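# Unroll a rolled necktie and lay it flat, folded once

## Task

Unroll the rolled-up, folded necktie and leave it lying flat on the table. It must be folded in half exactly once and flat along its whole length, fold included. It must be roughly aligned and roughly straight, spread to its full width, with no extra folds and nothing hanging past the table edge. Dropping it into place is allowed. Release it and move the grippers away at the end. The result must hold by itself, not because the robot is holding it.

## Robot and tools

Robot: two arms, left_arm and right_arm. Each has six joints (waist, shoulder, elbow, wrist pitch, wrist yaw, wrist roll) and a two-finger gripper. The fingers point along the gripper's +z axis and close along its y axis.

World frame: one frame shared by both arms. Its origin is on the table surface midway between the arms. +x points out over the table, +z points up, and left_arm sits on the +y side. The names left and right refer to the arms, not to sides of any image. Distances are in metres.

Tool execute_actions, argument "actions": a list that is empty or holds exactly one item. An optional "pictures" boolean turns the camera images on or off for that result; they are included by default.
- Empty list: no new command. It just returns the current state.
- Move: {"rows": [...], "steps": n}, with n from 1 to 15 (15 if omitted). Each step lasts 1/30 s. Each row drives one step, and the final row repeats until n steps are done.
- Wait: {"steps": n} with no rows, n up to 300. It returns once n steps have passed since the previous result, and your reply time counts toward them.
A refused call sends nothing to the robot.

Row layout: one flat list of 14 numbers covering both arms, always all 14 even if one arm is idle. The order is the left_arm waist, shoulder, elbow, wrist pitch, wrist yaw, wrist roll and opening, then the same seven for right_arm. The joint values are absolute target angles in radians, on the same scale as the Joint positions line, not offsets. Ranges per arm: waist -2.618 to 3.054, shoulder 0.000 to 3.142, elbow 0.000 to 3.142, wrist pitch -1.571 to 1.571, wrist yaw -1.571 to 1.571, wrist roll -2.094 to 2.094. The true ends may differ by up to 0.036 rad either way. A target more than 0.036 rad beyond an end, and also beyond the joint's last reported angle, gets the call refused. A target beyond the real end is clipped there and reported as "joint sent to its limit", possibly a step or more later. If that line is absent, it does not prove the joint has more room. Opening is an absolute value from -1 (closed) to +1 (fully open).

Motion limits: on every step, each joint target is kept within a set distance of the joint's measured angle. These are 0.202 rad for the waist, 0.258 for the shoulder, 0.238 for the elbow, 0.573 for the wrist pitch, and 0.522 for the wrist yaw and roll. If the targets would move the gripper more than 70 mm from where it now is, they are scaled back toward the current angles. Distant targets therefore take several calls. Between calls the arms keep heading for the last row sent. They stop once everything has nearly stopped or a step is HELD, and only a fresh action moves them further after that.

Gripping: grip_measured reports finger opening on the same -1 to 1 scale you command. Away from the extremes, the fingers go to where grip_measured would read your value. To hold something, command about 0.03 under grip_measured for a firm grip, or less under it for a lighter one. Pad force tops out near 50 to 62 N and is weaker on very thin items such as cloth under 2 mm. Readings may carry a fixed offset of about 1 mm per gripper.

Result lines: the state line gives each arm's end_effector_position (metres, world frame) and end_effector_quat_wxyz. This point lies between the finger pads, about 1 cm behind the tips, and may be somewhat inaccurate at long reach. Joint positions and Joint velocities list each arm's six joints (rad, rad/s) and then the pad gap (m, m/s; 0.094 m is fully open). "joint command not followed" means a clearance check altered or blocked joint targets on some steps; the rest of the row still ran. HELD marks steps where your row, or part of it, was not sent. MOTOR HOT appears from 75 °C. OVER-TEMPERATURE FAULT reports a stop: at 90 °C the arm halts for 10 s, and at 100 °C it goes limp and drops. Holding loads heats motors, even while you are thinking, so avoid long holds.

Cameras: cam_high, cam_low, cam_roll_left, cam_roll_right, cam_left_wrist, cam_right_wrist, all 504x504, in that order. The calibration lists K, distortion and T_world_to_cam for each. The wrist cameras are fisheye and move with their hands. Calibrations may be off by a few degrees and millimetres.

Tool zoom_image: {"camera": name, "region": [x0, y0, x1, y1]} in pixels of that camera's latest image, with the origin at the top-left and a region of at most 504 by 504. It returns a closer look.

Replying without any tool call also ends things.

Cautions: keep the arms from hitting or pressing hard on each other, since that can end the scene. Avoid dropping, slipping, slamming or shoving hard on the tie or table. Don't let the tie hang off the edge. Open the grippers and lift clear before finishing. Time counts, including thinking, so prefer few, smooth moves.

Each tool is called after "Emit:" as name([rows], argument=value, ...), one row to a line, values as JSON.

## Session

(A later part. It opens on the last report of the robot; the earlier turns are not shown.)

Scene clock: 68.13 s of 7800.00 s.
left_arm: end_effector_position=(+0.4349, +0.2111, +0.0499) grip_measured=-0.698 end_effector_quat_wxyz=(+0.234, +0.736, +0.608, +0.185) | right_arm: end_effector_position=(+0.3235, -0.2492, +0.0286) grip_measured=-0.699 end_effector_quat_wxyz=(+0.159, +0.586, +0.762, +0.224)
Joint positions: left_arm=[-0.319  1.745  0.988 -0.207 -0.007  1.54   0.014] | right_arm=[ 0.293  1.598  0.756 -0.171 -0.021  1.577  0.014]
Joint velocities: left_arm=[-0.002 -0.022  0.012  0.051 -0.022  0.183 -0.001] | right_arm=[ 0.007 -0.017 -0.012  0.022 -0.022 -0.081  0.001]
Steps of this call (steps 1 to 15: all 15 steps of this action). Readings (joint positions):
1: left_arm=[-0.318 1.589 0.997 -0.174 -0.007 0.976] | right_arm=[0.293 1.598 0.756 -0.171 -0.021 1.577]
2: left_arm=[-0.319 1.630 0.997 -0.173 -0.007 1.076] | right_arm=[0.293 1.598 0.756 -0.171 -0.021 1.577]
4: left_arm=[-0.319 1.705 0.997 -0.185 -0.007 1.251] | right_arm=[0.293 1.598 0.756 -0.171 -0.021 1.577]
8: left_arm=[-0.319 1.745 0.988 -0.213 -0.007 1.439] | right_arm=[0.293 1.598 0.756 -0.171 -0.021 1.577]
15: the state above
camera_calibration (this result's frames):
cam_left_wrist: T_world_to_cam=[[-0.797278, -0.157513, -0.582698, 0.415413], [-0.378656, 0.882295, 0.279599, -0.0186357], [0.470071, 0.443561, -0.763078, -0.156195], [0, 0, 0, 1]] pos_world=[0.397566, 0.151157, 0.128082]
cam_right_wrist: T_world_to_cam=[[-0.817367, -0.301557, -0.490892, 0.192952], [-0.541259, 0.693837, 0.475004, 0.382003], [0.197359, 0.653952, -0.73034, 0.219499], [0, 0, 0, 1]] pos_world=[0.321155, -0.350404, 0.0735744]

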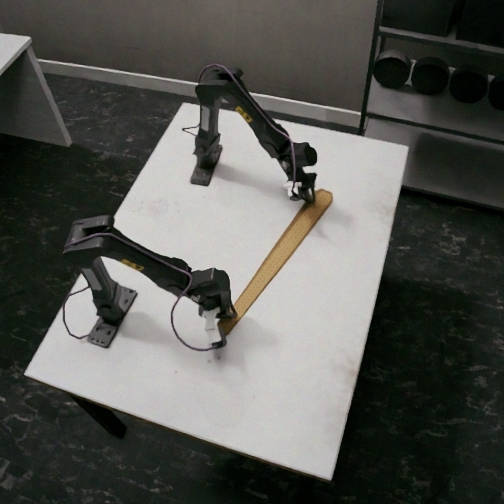

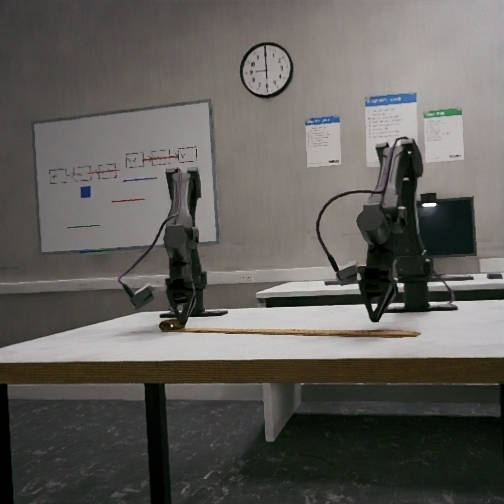

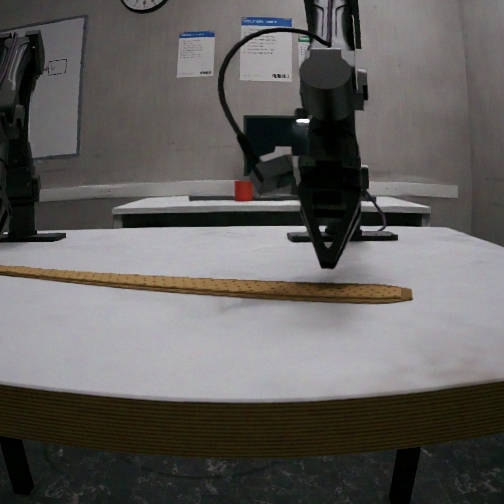

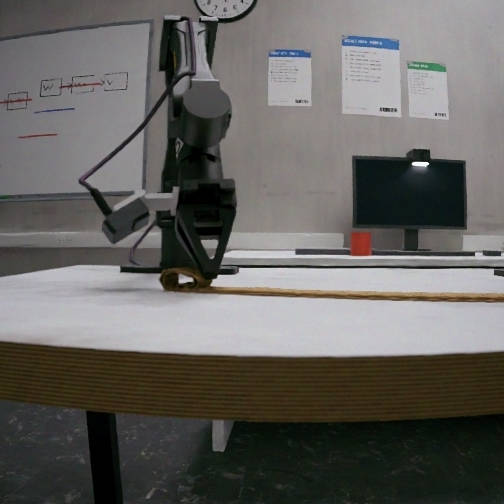

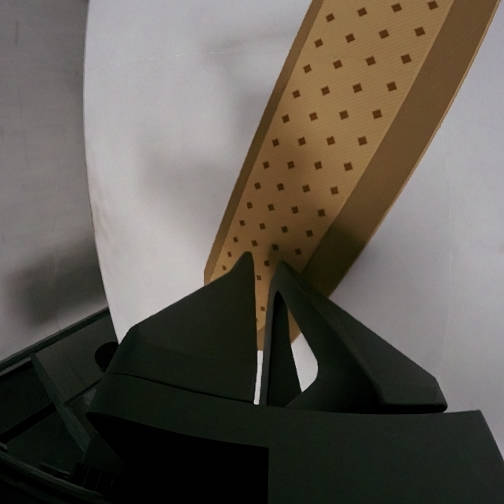

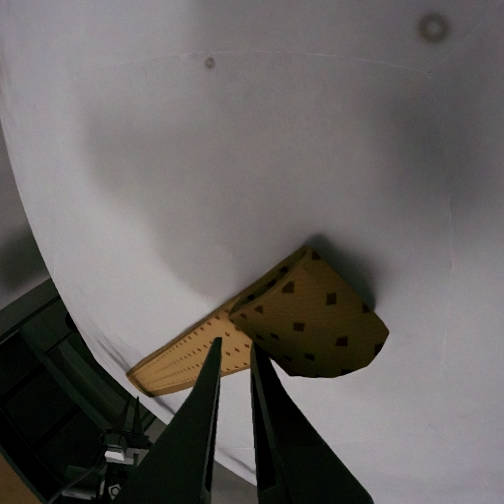

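Emit:
execute_actions([
  {"rows":[[-0.32,1.85,1.02,-0.2,0,1.57,-0.7,0.29,1.585,0.74,-0.2,0,1.57,-0.7],[-0.32,1.95,1.02,-0.2,0,1.57,-0.7,0.29,1.585,0.74,-0.2,0,1.57,-0.7],[-0.32,1.95,1.02,-0.2,0,1.57,-0.7,0.29,1.585,0.74,-0.2,0,1.57,-0.7],[-0.32,1.95,1.02,-0.2,0,1.57,-0.7,0.29,1.585,0.74,-0.2,0,1.57,-0.7],[-0.32,1.95,1.02,-0.2,0,1.57,-0.7,0.29,1.585,0.74,-0.2,0,1.57,-0.7],[-0.32,1.95,1.02,-0.2,0,1.57,-0.7,0.27,1.58,0.73,-0.2,0,1.57,-0.7],[-0.32,1.95,1.02,-0.2,0,1.57,-0.7,0.25,1.57,0.72,-0.2,0,1.57,-0.7],[-0.32,1.95,1.02,-0.2,0,1.57,-0.7,0.23,1.56,0.71,-0.2,0,1.57,-0.7],[-0.32,1.95,1.02,-0.2,0,1.57,-0.7,0.21,1.55,0.70,-0.2,0,1.57,-0.7],[-0.32,1.95,1.02,-0.2,0,1.57,-0.7,0.19,1.54,0.69,-0.2,0,1.57,-0.7],[-0.32,1.95,1.02,-0.2,0,1.57,-0.7,0.17,1.53,0.68,-0.2,0,1.57,-0.7],[-0.32,1.95,1.02,-0.2,0,1.57,-0.7,0.15,1.52,0.67,-0.2,0,1.57,-0.7],[-0.32,1.95,1.02,-0.2,0,1.57,-0.7,0.13,1.51,0.66,-0.2,0,1.57,-0.7]],"steps":15},
])

Scene clock: 79.27 s of 7800.00 s.
left_arm: end_effector_position=(+0.4571, +0.2059, +0.0288) grip_measured=-0.700 end_effector_quat_wxyz=(+0.234, +0.744, +0.597, +0.190) | right_arm: end_effector_position=(+0.3152, -0.2995, +0.0279) grip_measured=-0.699 end_effector_quat_wxyz=(+0.170, +0.637, +0.720, +0.219)
Joint positions: left_arm=[-0.319  1.864  1.04  -0.135 -0.006  1.567  0.014] | right_arm=[ 0.151  1.529  0.681 -0.162 -0.036  1.577  0.014]
Joint velocities: left_arm=[ 0.007  0.007  0.002 -0.007  0.022  0.022  0.   ] | right_arm=[-0.252 -0.144 -0.076  0.051 -0.037 -0.081 -0.   ]
Steps of this call (steps 1 to 30: the robot went on to your last target; steps 31 to 120: nothing new was sent; then 6.63 s passed at rest; steps 121 to 135: all 15 steps of this action). Readings (joint positions):
121: left_arm=[-0.319 1.755 0.991 -0.206 -0.007 1.566] | right_arm=[0.293 1.598 0.756 -0.171 -0.021 1.577]
122: left_arm=[-0.319 1.786 1.002 -0.201 -0.007 1.566] | right_arm=[0.293 1.598 0.756 -0.171 -0.021 1.577]
124: left_arm=[-0.319 1.846 1.028 -0.168 -0.007 1.567] | right_arm=[0.293 1.598 0.756 -0.171 -0.021 1.577]
128: left_arm=[-0.319 1.864 1.040 -0.138 -0.007 1.567] | right_arm=[0.280 1.591 0.746 -0.166 -0.026 1.577]
135: the state above
camera_calibration (this result's frames):
cam_left_wrist: T_world_to_cam=[[-0.795893, -0.131207, -0.59105, 0.41415], [-0.360624, 0.886899, 0.288724, -0.00922481], [0.486319, 0.44294, -0.753192, -0.188005], [0, 0, 0, 1]] pos_world=[0.417722, 0.145796, 0.105843]
cam_right_wrist: T_world_to_cam=[[-0.849333, -0.18358, -0.494906, 0.21623], [-0.444883, 0.753566, 0.48396, 0.400035], [0.284099, 0.631218, -0.7217, 0.219082], [0, 0, 0, 1]] pos_world=[0.299379, -0.400046, 0.0715242]

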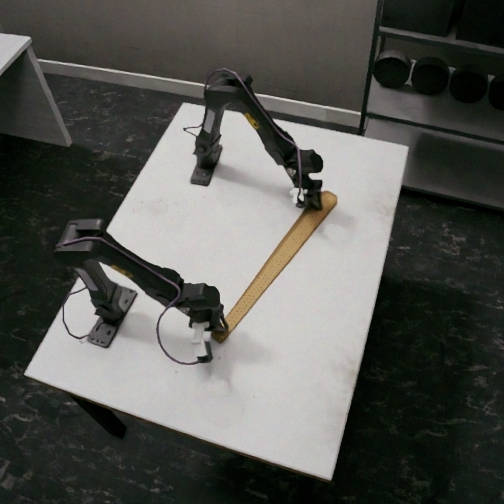

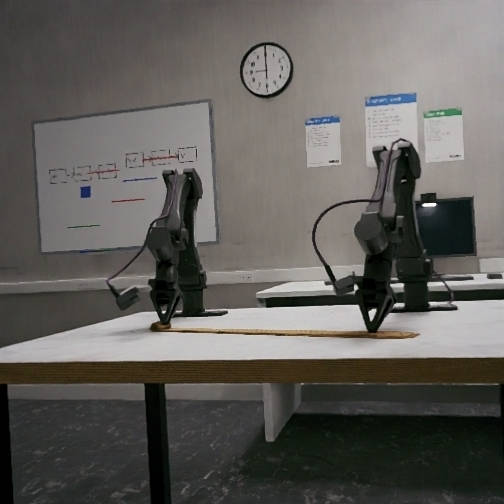

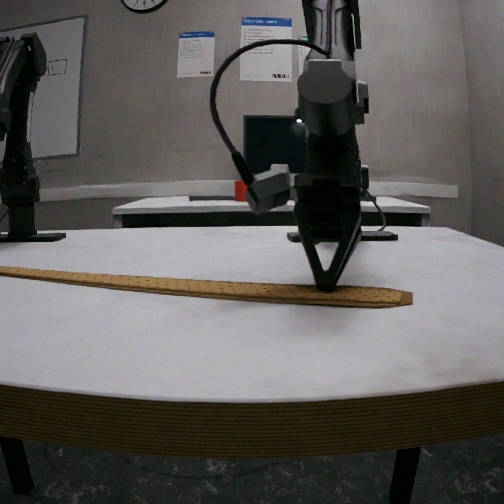

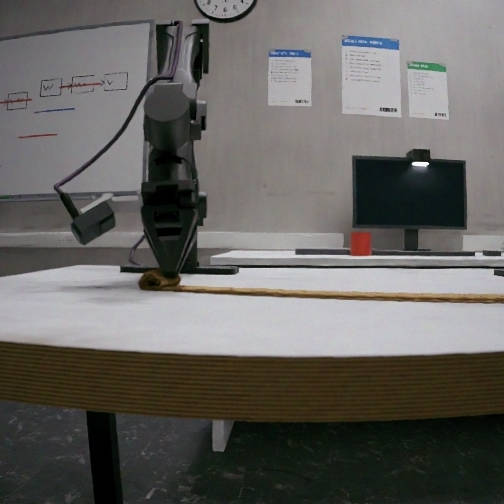

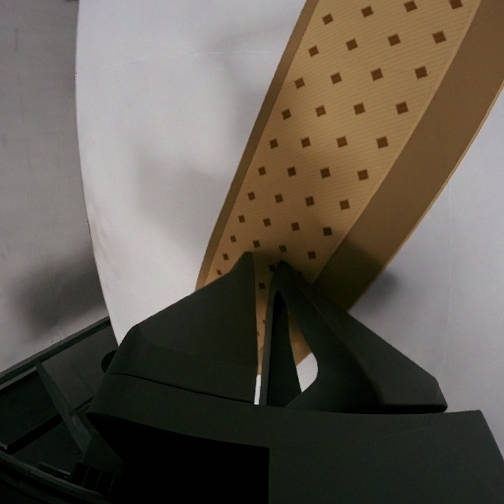

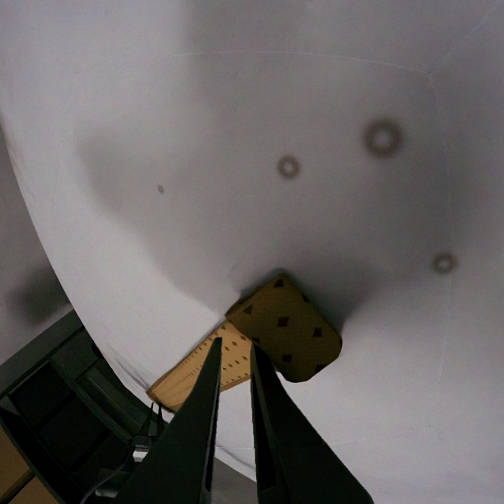

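Emit:
execute_actions([
  {"rows":[[-0.32,1.9,1.02,-0.2,0,1.57,-0.7,0.11,1.5,0.65,-0.2,0,1.57,-0.7],[-0.32,1.9,1.02,-0.2,0,1.57,-0.7,0.09,1.49,0.64,-0.2,0,1.57,-0.7],[-0.32,1.9,1.02,-0.2,0,1.57,-0.7,0.07,1.48,0.63,-0.2,0,1.57,-0.7],[-0.32,1.9,1.02,-0.2,0,1.57,-0.7,0.05,1.47,0.62,-0.2,0,1.57,-0.7],[-0.32,1.9,1.02,-0.2,0,1.57,-0.7,0.03,1.46,0.61,-0.2,0,1.57,-0.7],[-0.32,1.9,1.02,-0.2,0,1.57,-0.7,0.01,1.45,0.6,-0.2,0,1.57,-0.7],[-0.32,1.9,1.02,-0.2,0,1.57,-0.7,-0.01,1.45,0.59,-0.2,0,1.57,-0.7],[-0.32,1.9,1.02,-0.2,0,1.57,-0.7,-0.03,1.44,0.58,-0.2,0,1.57,-0.7],[-0.32,1.9,1.02,-0.2,0,1.57,-0.7,-0.05,1.44,0.58,-0.2,0,1.57,-0.7],[-0.32,1.9,1.02,-0.2,0,1.57,-0.7,-0.07,1.44,0.58,-0.2,0,1.57,-0.7]],"steps":13},
])

Scene clock: 88.87 s of 7800.00 s.
left_arm: end_effector_position=(+0.4572, +0.2059, +0.0294) grip_measured=-0.700 end_effector_quat_wxyz=(+0.234, +0.744, +0.597, +0.190) | right_arm: end_effector_position=(+0.2860, -0.3725, +0.0157) grip_measured=-0.700 end_effector_quat_wxyz=(+0.180, +0.716, +0.650, +0.180)
Joint positions: left_arm=[-0.319  1.863  1.04  -0.135 -0.006  1.567  0.014] | right_arm=[-0.061  1.46   0.588 -0.185 -0.023  1.578  0.014]
Joint velocities: left_arm=[-0.007  0.007 -0.002  0.007 -0.022 -0.022 -0.   ] | right_arm=[-0.115 -0.002 -0.017 -0.11   0.037  0.066 -0.001]
Steps of this call (steps 1 to 15: the robot went on to your last target; steps 16 to 110: nothing new was sent; then 5.50 s passed at rest; steps 111 to 123: all 13 steps of this action). Readings (joint positions):
111: left_arm=[-0.319 1.864 1.040 -0.135 -0.006 1.567] | right_arm=[0.145 1.521 0.678 -0.158 -0.041 1.577]
112: left_arm=[-0.319 1.863 1.040 -0.135 -0.006 1.567] | right_arm=[0.139 1.517 0.674 -0.157 -0.044 1.577]
114: left_arm=[-0.319 1.863 1.040 -0.135 -0.006 1.567] | right_arm=[0.112 1.498 0.660 -0.155 -0.051 1.577]
118: left_arm=[-0.319 1.863 1.040 -0.135 -0.006 1.567] | right_arm=[0.014 1.470 0.611 -0.167 -0.033 1.577]
123: the state above
camera_calibration (this result's frames):
cam_left_wrist: T_world_to_cam=[[-0.795232, -0.131357, -0.591904, 0.414304], [-0.360945, 0.886972, 0.288096, -0.00921533], [0.487159, 0.442749, -0.752762, -0.187932], [0, 0, 0, 1]] pos_world=[0.417694, 0.145802, 0.106415]
cam_right_wrist: T_world_to_cam=[[-0.891407, 0.00315498, -0.453192, 0.252917], [-0.246661, 0.835518, 0.490988, 0.421693], [0.380199, 0.549455, -0.744008, 0.207053], [0, 0, 0, 1]] pos_world=[0.250746, -0.466896, 0.0616232]

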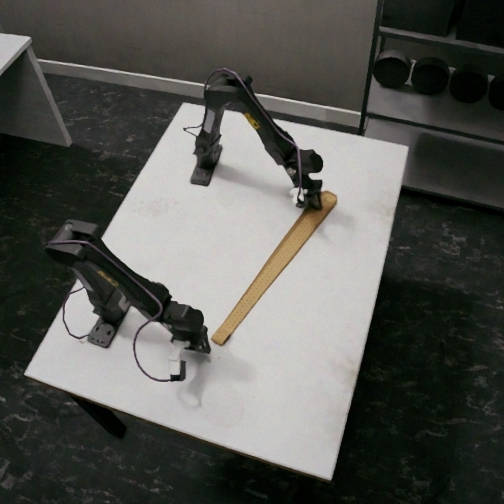

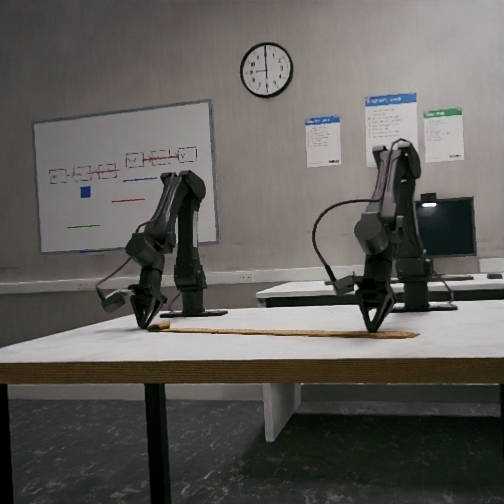

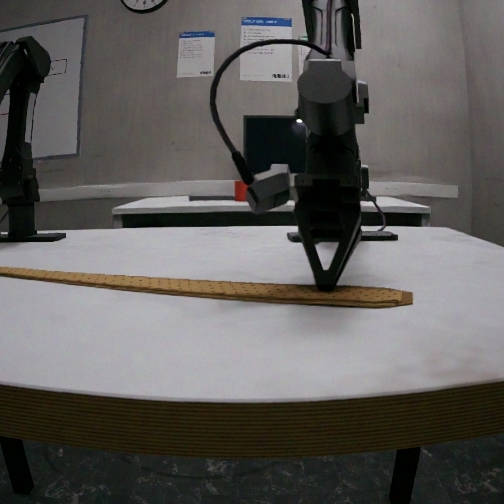

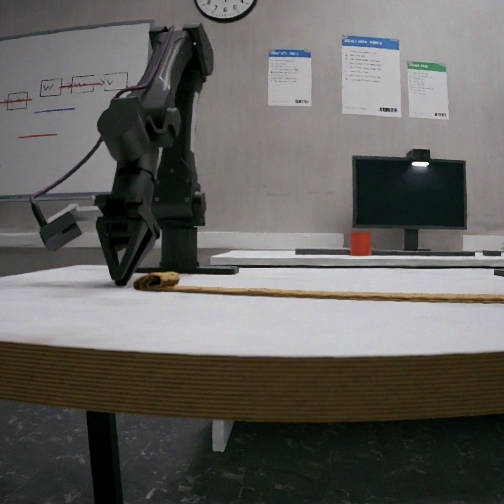

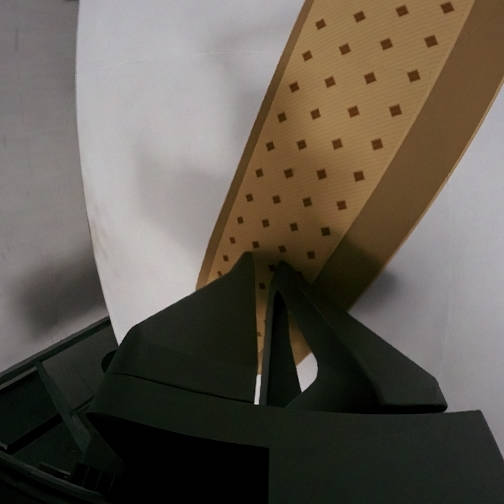

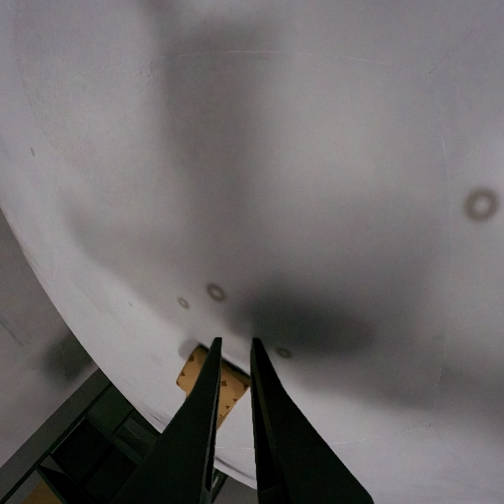

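Finger slipped over the remaining small coil.

Emit:
zoom_image(camera="cam_roll_right", region=[90,240,250,320])

Region (90, 240, 250, 320) of cam_roll_right's 504x504 image, scaled by 3.150, with more detail than that image has.

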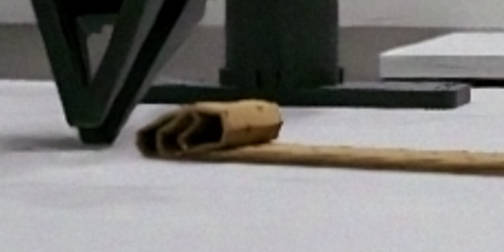

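Emit:
execute_actions([
  {"rows":[[-0.32,1.9,1.02,-0.2,0,1.57,-0.7,-0.07,1.3,0.6,-0.2,0,1.57,-0.7],[-0.32,1.9,1.02,-0.2,0,1.57,-0.7,-0.07,1.3,0.6,-0.2,0,1.57,-0.7],[-0.32,1.9,1.02,-0.2,0,1.57,-0.7,-0.07,1.3,0.65,-0.2,0,1.57,-0.7],[-0.32,1.9,1.02,-0.2,0,1.57,-0.7,0.05,1.35,0.7,-0.2,0,1.57,-0.7],[-0.32,1.9,1.02,-0.2,0,1.57,-0.7,0.2,1.4,0.75,-0.2,0,1.57,-0.7],[-0.32,1.9,1.02,-0.2,0,1.57,-0.7,0.3,1.45,0.77,-0.2,0,1.57,-0.7],[-0.32,1.9,1.02,-0.2,0,1.57,-0.7,0.3,1.45,0.77,-0.2,0,1.57,-0.7],[-0.32,1.9,1.02,-0.2,0,1.57,-0.7,0.3,1.45,0.77,-0.2,0,1.57,-0.7],[-0.32,1.9,1.02,-0.2,0,1.57,-0.7,0.3,1.45,0.77,-0.2,0,1.57,-0.7],[-0.32,1.9,1.02,-0.2,0,1.57,-0.7,0.3,1.45,0.77,-0.2,0,1.57,-0.7],[-0.32,1.9,1.02,-0.2,0,1.57,-0.7,0.3,1.55,0.77,-0.2,0,1.57,-0.7],[-0.32,1.9,1.02,-0.2,0,1.57,-0.7,0.3,1.635,0.77,-0.2,0,1.57,-0.7]],"steps":15},
])

Scene clock: 101.97 s of 7800.00 s.
left_arm: end_effector_position=(+0.4572, +0.2059, +0.0294) grip_measured=-0.700 end_effector_quat_wxyz=(+0.234, +0.744, +0.597, +0.190) | right_arm: end_effector_position=(+0.3221, -0.2432, +0.0231) grip_measured=-0.700 end_effector_quat_wxyz=(+0.152, +0.581, +0.769, +0.218)
Joint positions: left_arm=[-0.319  1.863  1.04  -0.135 -0.006  1.567  0.014] | right_arm=[ 0.311  1.623  0.767 -0.177 -0.018  1.577  0.014]
Joint velocities: left_arm=[-0.012 -0.002 -0.007  0.037 -0.022 -0.066  0.001] | right_arm=[-0.042  0.945 -0.071 -0.374 -0.007 -0.037 -0.001]
Steps of this call (steps 1 to 15: the robot went on to your last target; steps 16 to 110: nothing new was sent; then 8.93 s passed at rest; steps 111 to 125: all 15 steps of this action). Readings (joint positions):
111: left_arm=[-0.319 1.863 1.040 -0.135 -0.006 1.567] | right_arm=[-0.063 1.443 0.587 -0.195 -0.020 1.578]
112: left_arm=[-0.319 1.863 1.040 -0.135 -0.006 1.567] | right_arm=[-0.063 1.409 0.584 -0.209 -0.020 1.578]
114: left_arm=[-0.319 1.863 1.040 -0.135 -0.006 1.567] | right_arm=[-0.050 1.351 0.606 -0.228 -0.011 1.578]
118: left_arm=[-0.319 1.863 1.040 -0.135 -0.006 1.567] | right_arm=[0.176 1.421 0.741 -0.197 0.006 1.578]
125: the state above
camera_calibration (this result's frames):
cam_left_wrist: T_world_to_cam=[[-0.795232, -0.131357, -0.591904, 0.414304], [-0.360945, 0.886972, 0.288096, -0.00921533], [0.487159, 0.442749, -0.752762, -0.187932], [0, 0, 0, 1]] pos_world=[0.417694, 0.145802, 0.106415]
cam_right_wrist: T_world_to_cam=[[-0.820893, -0.318955, -0.473711, 0.187462], [-0.544193, 0.688421, 0.47951, 0.379251], [0.173171, 0.651417, -0.738693, 0.219145], [0, 0, 0, 1]] pos_world=[0.322323, -0.344047, 0.0688288]

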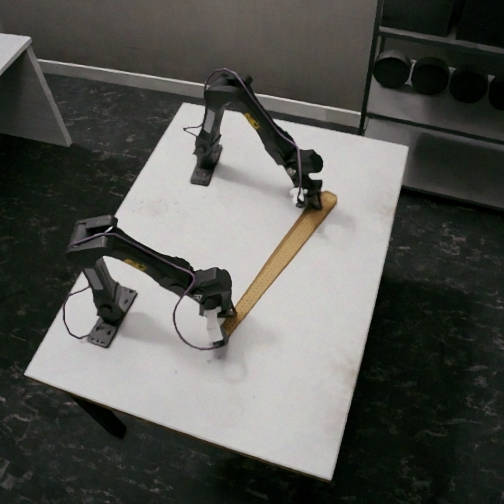

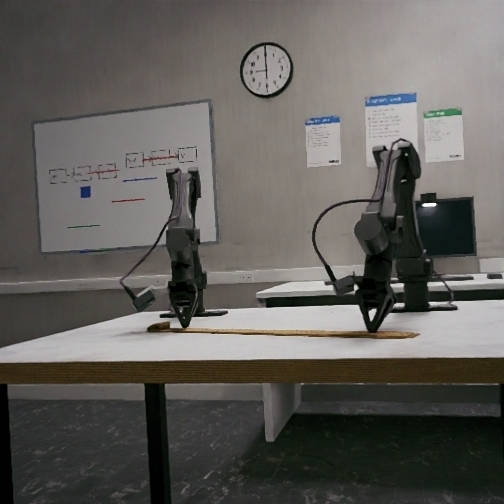

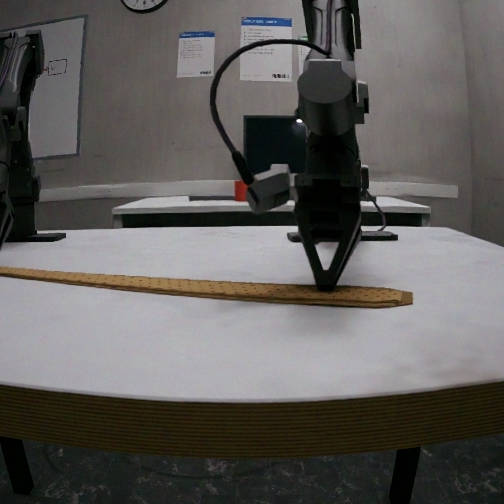

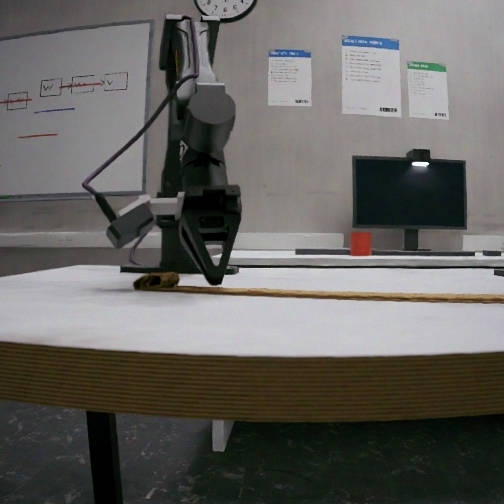

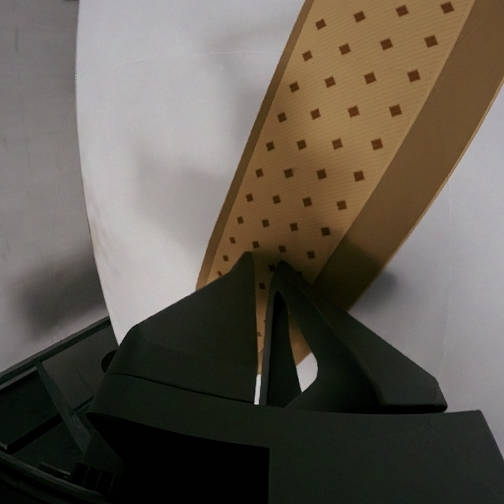

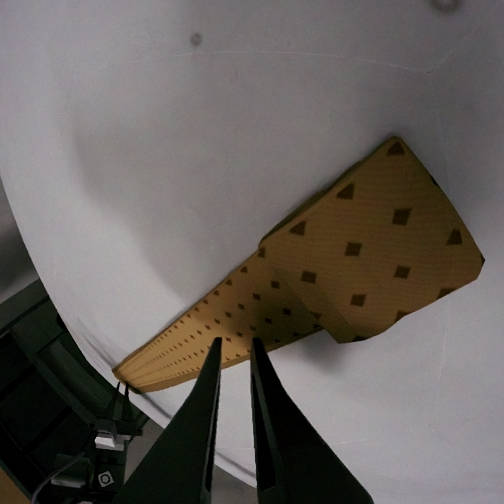

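Emit:
execute_actions([
  {"rows":[[-0.32,1.9,1.02,-0.2,0,1.57,-0.7,0.3,1.64,0.8,-0.2,0,1.57,-0.7],[-0.32,1.9,1.02,-0.2,0,1.57,-0.7,0.3,1.67,0.83,-0.2,0,1.57,-0.7],[-0.32,1.9,1.02,-0.2,0,1.57,-0.7,0.29,1.68,0.83,-0.2,0,1.57,-0.7],[-0.32,1.9,1.02,-0.2,0,1.57,-0.7,0.27,1.67,0.82,-0.2,0,1.57,-0.7],[-0.32,1.9,1.02,-0.2,0,1.57,-0.7,0.25,1.66,0.81,-0.2,0,1.57,-0.7],[-0.32,1.9,1.02,-0.2,0,1.57,-0.7,0.23,1.65,0.8,-0.2,0,1.57,-0.7],[-0.32,1.9,1.02,-0.2,0,1.57,-0.7,0.21,1.64,0.79,-0.2,0,1.57,-0.7],[-0.32,1.9,1.02,-0.2,0,1.57,-0.7,0.19,1.63,0.78,-0.2,0,1.57,-0.7],[-0.32,1.9,1.02,-0.2,0,1.57,-0.7,0.17,1.62,0.77,-0.2,0,1.57,-0.7],[-0.32,1.9,1.02,-0.2,0,1.57,-0.7,0.15,1.61,0.76,-0.2,0,1.57,-0.7],[-0.32,1.9,1.02,-0.2,0,1.57,-0.7,0.13,1.6,0.75,-0.2,0,1.57,-0.7],[-0.32,1.9,1.02,-0.2,0,1.57,-0.7,0.11,1.59,0.74,-0.2,0,1.57,-0.7]],"steps":15},
])

Emit:
zoom_image(camera="cam_roll_right", region=[90,240,250,320])

Scene clock: 112.17 s of 7800.00 s.
left_arm: end_effector_position=(+0.4572, +0.2059, +0.0294) grip_measured=-0.700 end_effector_quat_wxyz=(+0.234, +0.744, +0.597, +0.190) | right_arm: end_effector_position=(+0.3302, -0.3126, +0.0218) grip_measured=-0.701 end_effector_quat_wxyz=(+0.169, +0.654, +0.710, +0.199)
Joint positions: left_arm=[-0.319  1.863  1.04  -0.135 -0.006  1.567  0.014] | right_arm=[ 0.118  1.61   0.753 -0.185 -0.02   1.578  0.014]
Joint velocities: left_arm=[-0.017  0.002 -0.007  0.007  0.037  0.022  0.   ] | right_arm=[-0.139 -0.085 -0.037  0.051  0.081  0.051  0.001]
Steps of this call (steps 1 to 30: the robot went on to your last target; steps 31 to 120: nothing new was sent; then 5.70 s passed at rest; steps 121 to 135: all 15 steps of this action). Readings (joint positions):
121: left_arm=[-0.319 1.863 1.040 -0.135 -0.006 1.567] | right_arm=[0.310 1.637 0.769 -0.176 -0.019 1.578]
122: left_arm=[-0.319 1.863 1.040 -0.135 -0.006 1.567] | right_arm=[0.310 1.641 0.775 -0.181 -0.019 1.578]
124: left_arm=[-0.319 1.863 1.040 -0.135 -0.006 1.567] | right_arm=[0.306 1.659 0.794 -0.186 -0.019 1.578]
128: left_arm=[-0.319 1.863 1.040 -0.135 -0.006 1.567] | right_arm=[0.247 1.659 0.796 -0.184 -0.024 1.578]
135: the state above
camera_calibration (this result's frames):
cam_left_wrist: T_world_to_cam=[[-0.795232, -0.131357, -0.591904, 0.414304], [-0.360945, 0.886972, 0.288096, -0.00921533], [0.487159, 0.442749, -0.752762, -0.187932], [0, 0, 0, 1]] pos_world=[0.417694, 0.145802, 0.106415]
cam_right_wrist: T_world_to_cam=[[-0.871202, -0.154881, -0.465852, 0.239075], [-0.397652, 0.779104, 0.484633, 0.411864], [0.287887, 0.607461, -0.740346, 0.210481], [0, 0, 0, 1]] pos_world=[0.311467, -0.411715, 0.0675991]

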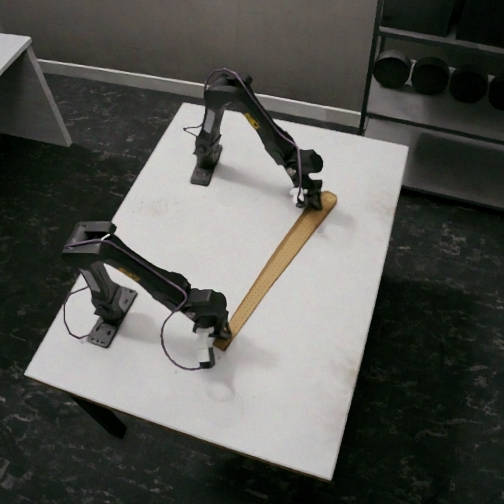

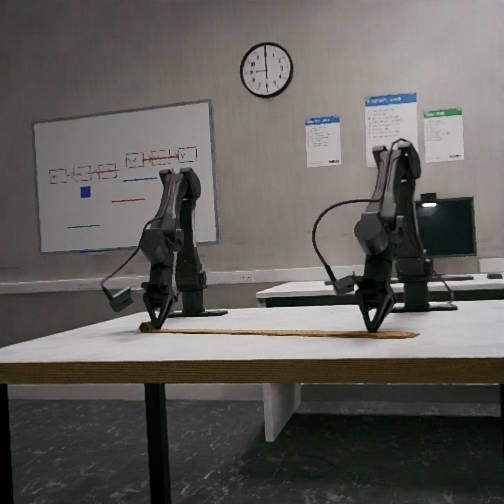

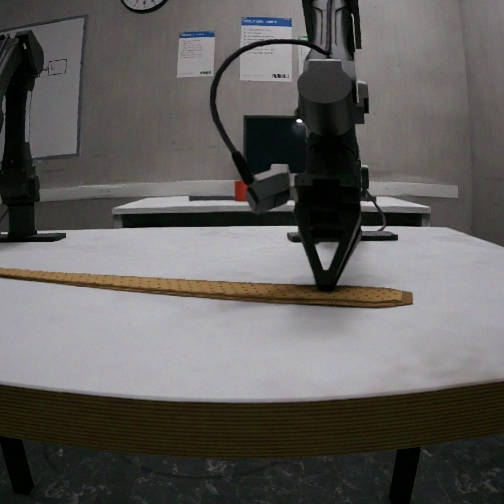

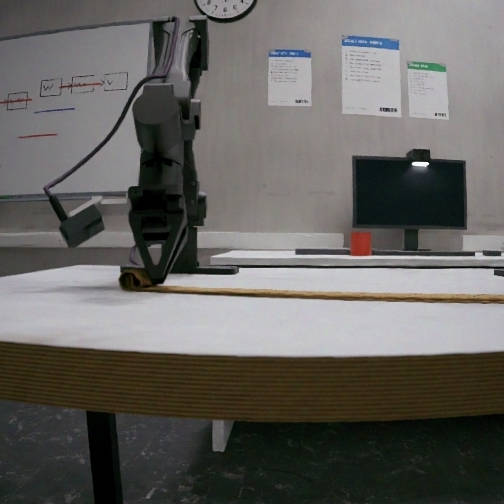

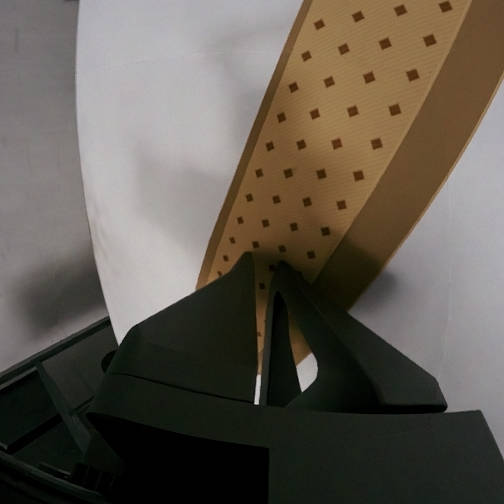

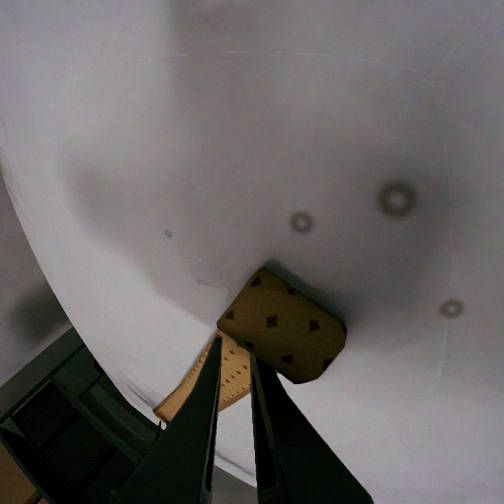

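Region (90, 240, 250, 320) of cam_roll_right's 504x504 image, scaled by 3.150, with more detail than that image has.

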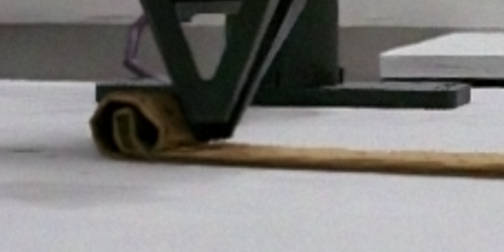

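Working. Continue at constant radius-ish.

Emit:
execute_actions([
  {"rows":[[-0.32,1.9,1.02,-0.2,0,1.57,-0.7,0.09,1.6,0.74,-0.2,0,1.57,-0.7],[-0.32,1.9,1.02,-0.2,0,1.57,-0.7,0.07,1.595,0.735,-0.2,0,1.57,-0.7],[-0.32,1.9,1.02,-0.2,0,1.57,-0.7,0.05,1.59,0.73,-0.2,0,1.57,-0.7],[-0.32,1.9,1.02,-0.2,0,1.57,-0.7,0.03,1.585,0.725,-0.2,0,1.57,-0.7],[-0.32,1.9,1.02,-0.2,0,1.57,-0.7,0.01,1.58,0.72,-0.2,0,1.57,-0.7],[-0.32,1.9,1.02,-0.2,0,1.57,-0.7,-0.01,1.575,0.715,-0.2,0,1.57,-0.7],[-0.32,1.9,1.02,-0.2,0,1.57,-0.7,-0.03,1.57,0.71,-0.2,0,1.57,-0.7],[-0.32,1.9,1.02,-0.2,0,1.57,-0.7,-0.05,1.565,0.705,-0.2,0,1.57,-0.7],[-0.32,1.9,1.02,-0.2,0,1.57,-0.7,-0.07,1.56,0.7,-0.2,0,1.57,-0.7],[-0.32,1.9,1.02,-0.2,0,1.57,-0.7,-0.09,1.56,0.7,-0.2,0,1.57,-0.7]],"steps":13},
])

Emit:
zoom_image(camera="cam_roll_right", region=[60,240,220,320])

Scene clock: 122.50 s of 7800.00 s.
left_arm: end_effector_position=(+0.4575, +0.2052, +0.0298) grip_measured=-0.700 end_effector_quat_wxyz=(+0.237, +0.744, +0.596, +0.189) | right_arm: end_effector_position=(+0.3198, -0.3732, +0.0196) grip_measured=-0.701 end_effector_quat_wxyz=(+0.173, +0.715, +0.650, +0.191)
Joint positions: left_arm=[-0.319  1.863  1.04  -0.132 -0.002  1.567  0.014] | right_arm=[-0.068  1.579  0.714 -0.187 -0.051  1.578  0.014]
Joint velocities: left_arm=[0.007 0.002 0.002 0.022 0.007 0.066 0.   ] | right_arm=[-0.037 -0.017 -0.007 -0.051 -0.125  0.022  0.   ]
Steps of this call (steps 1 to 15: the robot went on to your last target; steps 16 to 110: nothing new was sent; then 6.23 s passed at rest; steps 111 to 123: all 13 steps of this action). Readings (joint positions):
111: left_arm=[-0.319 1.863 1.040 -0.135 -0.006 1.567] | right_arm=[0.114 1.609 0.747 -0.192 -0.018 1.578]
112: left_arm=[-0.319 1.863 1.040 -0.135 -0.006 1.567] | right_arm=[0.109 1.609 0.747 -0.192 -0.019 1.578]
114: left_arm=[-0.319 1.863 1.040 -0.135 -0.006 1.567] | right_arm=[0.084 1.609 0.745 -0.191 -0.020 1.578]
118: left_arm=[-0.319 1.863 1.040 -0.135 -0.006 1.567] | right_arm=[0.004 1.594 0.728 -0.187 -0.031 1.578]
123: the state above
camera_calibration (this result's frames):
cam_left_wrist: T_world_to_cam=[[-0.794389, -0.131761, -0.592946, 0.414456], [-0.35954, 0.888803, 0.284183, -0.00939468], [0.489568, 0.438939, -0.753429, -0.187785], [0, 0, 0, 1]] pos_world=[0.417795, 0.145385, 0.106937]
cam_right_wrist: T_world_to_cam=[[-0.887762, 0.00777742, -0.460237, 0.285478], [-0.2564, 0.822022, 0.508468, 0.426336], [0.382279, 0.569403, -0.727766, 0.203976], [0, 0, 0, 1]] pos_world=[0.284774, -0.468822, 0.0630565]

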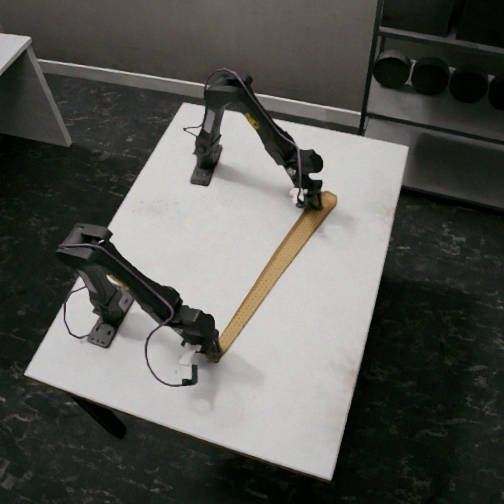

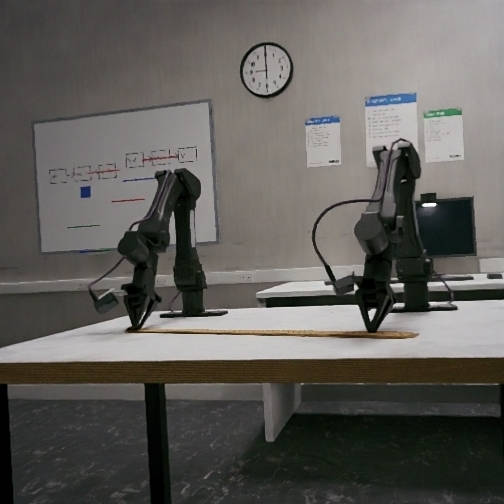

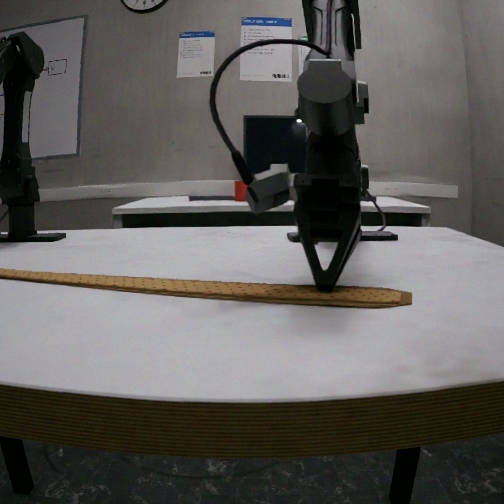

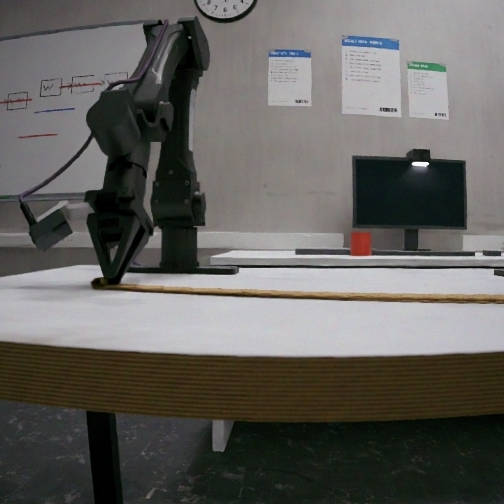

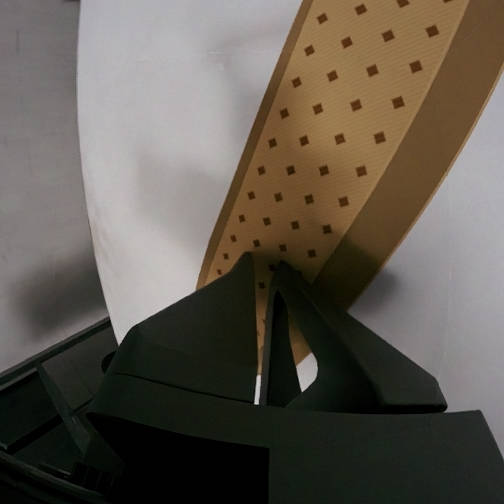

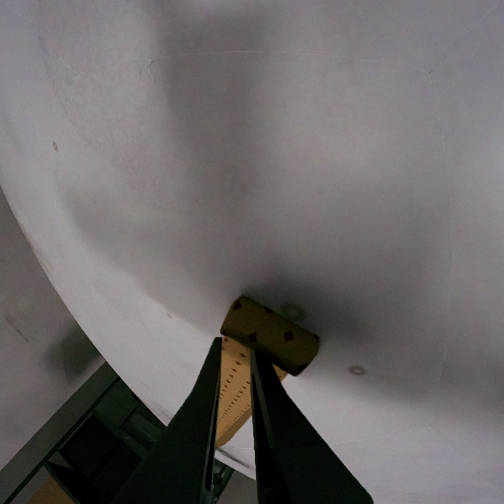

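Region (60, 240, 220, 320) of cam_roll_right's 504x504 image, scaled by 3.150, with more detail than that image has.

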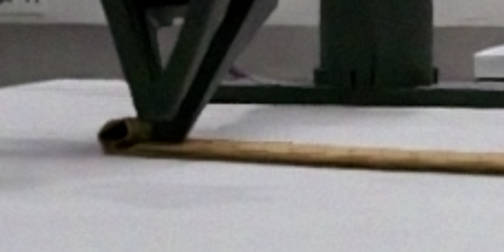

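Emit:
execute_actions([
  {"rows":[[-0.32,1.9,1.02,-0.2,0,1.57,-0.7,-0.09,1.5,0.7,-0.2,0,1.57,-0.7],[-0.32,1.9,1.02,-0.2,0,1.57,-0.7,-0.09,1.46,0.7,-0.2,0,1.57,-0.7],[-0.32,1.9,1.02,-0.2,0,1.57,-0.7,-0.11,1.46,0.7,-0.2,0,1.57,-0.7],[-0.32,1.9,1.02,-0.2,0,1.57,-0.7,-0.14,1.46,0.7,-0.2,0,1.57,-0.7],[-0.32,1.9,1.02,-0.2,0,1.57,-0.7,-0.14,1.46,0.7,-0.2,0,1.57,-0.7],[-0.32,1.9,1.02,-0.2,0,1.57,-0.7,-0.14,1.46,0.7,-0.2,0,1.57,-0.7],[-0.32,1.9,1.02,-0.2,0,1.57,-0.7,-0.14,1.46,0.7,-0.2,0,1.57,-0.7],[-0.32,1.9,1.02,-0.2,0,1.57,-0.7,-0.14,1.52,0.7,-0.2,0,1.57,-0.7],[-0.32,1.9,1.02,-0.2,0,1.57,-0.7,-0.14,1.58,0.7,-0.2,0,1.57,-0.7],[-0.32,1.9,1.02,-0.2,0,1.57,-0.7,-0.14,1.64,0.7,-0.2,0,1.57,-0.7],[-0.32,1.9,1.02,-0.2,0,1.57,-0.7,-0.14,1.72,0.7,-0.2,0,1.57,-0.7]],"steps":15},
])

Emit:
zoom_image(camera="cam_roll_right", region=[60,240,220,320])

Scene clock: 137.23 s of 7800.00 s.
left_arm: end_effector_position=(+0.4577, +0.2048, +0.0300) grip_measured=-0.700 end_effector_quat_wxyz=(+0.237, +0.744, +0.596, +0.189) | right_arm: end_effector_position=(+0.3327, -0.4057, +0.0124) grip_measured=-0.702 end_effector_quat_wxyz=(+0.202, +0.736, +0.619, +0.183)
Joint positions: left_arm=[-0.319  1.863  1.04  -0.131 -0.001  1.567  0.014] | right_arm=[-0.136  1.646  0.729 -0.102 -0.018  1.578  0.014]
Joint velocities: left_arm=[-0.007 -0.002 -0.002 -0.007 -0.022 -0.051  0.   ] | right_arm=[-0.007  0.027  0.002  0.227  0.007  0.007  0.001]
Steps of this call (steps 1 to 15: the robot went on to your last target; steps 16 to 110: nothing new was sent; then 10.57 s passed at rest; steps 111 to 125: all 15 steps of this action). Readings (joint positions):
111: left_arm=[-0.319 1.863 1.040 -0.131 -0.001 1.567] | right_arm=[-0.068 1.572 0.713 -0.187 -0.057 1.578]
112: left_arm=[-0.319 1.863 1.040 -0.131 -0.001 1.567] | right_arm=[-0.068 1.553 0.708 -0.188 -0.057 1.578]
114: left_arm=[-0.319 1.863 1.040 -0.131 -0.001 1.567] | right_arm=[-0.082 1.504 0.703 -0.196 -0.053 1.578]
118: left_arm=[-0.319 1.863 1.040 -0.131 -0.001 1.567] | right_arm=[-0.134 1.477 0.703 -0.193 -0.028 1.578]
125: the state above
camera_calibration (this result's frames):
cam_left_wrist: T_world_to_cam=[[-0.794007, -0.131931, -0.593419, 0.414518], [-0.358993, 0.889536, 0.282576, -0.00945194], [0.490587, 0.437401, -0.753661, -0.187748], [0, 0, 0, 1]] pos_world=[0.417844, 0.145217, 0.107155]
cam_right_wrist: T_world_to_cam=[[-0.870981, 0.0672056, -0.486698, 0.312737], [-0.199009, 0.857442, 0.474541, 0.45573], [0.449207, 0.510174, -0.733441, 0.166041], [0, 0, 0, 1]] pos_world=[0.288496, -0.496489, 0.0577272]

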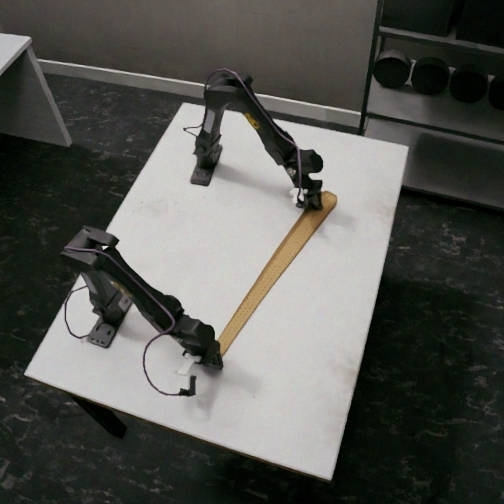

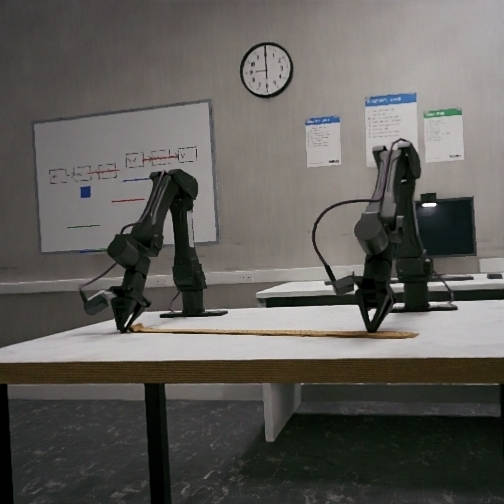

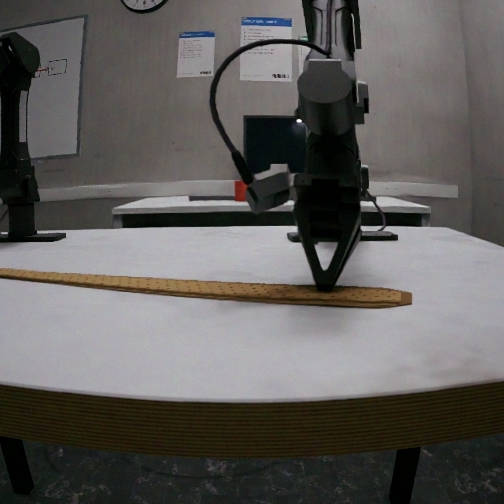

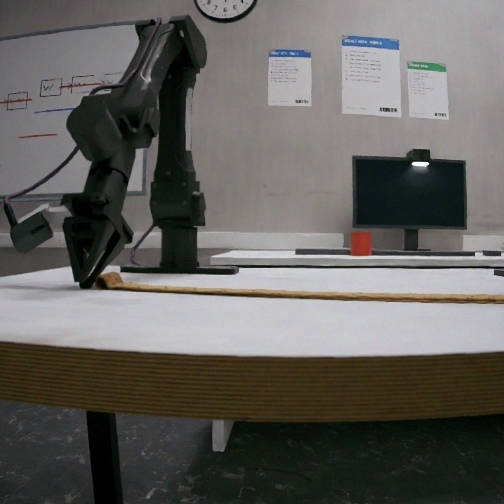

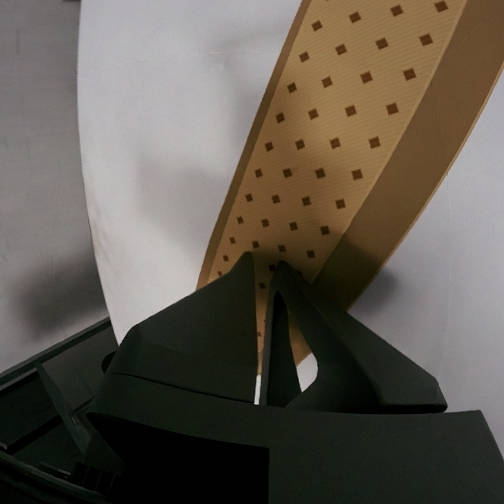

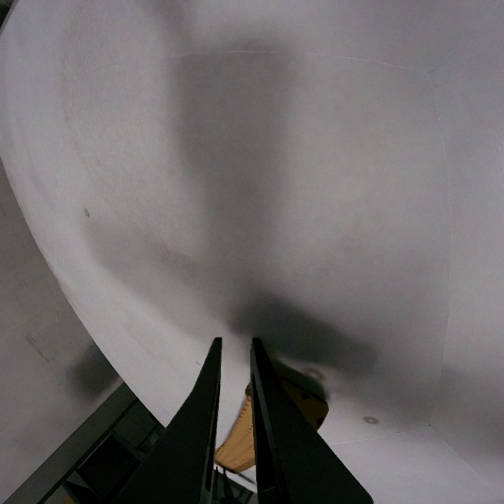

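Region (60, 240, 220, 320) of cam_roll_right's 504x504 image, scaled by 3.150, with more detail than that image has.

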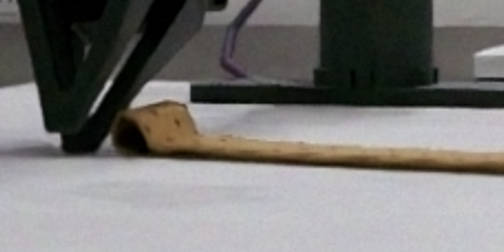

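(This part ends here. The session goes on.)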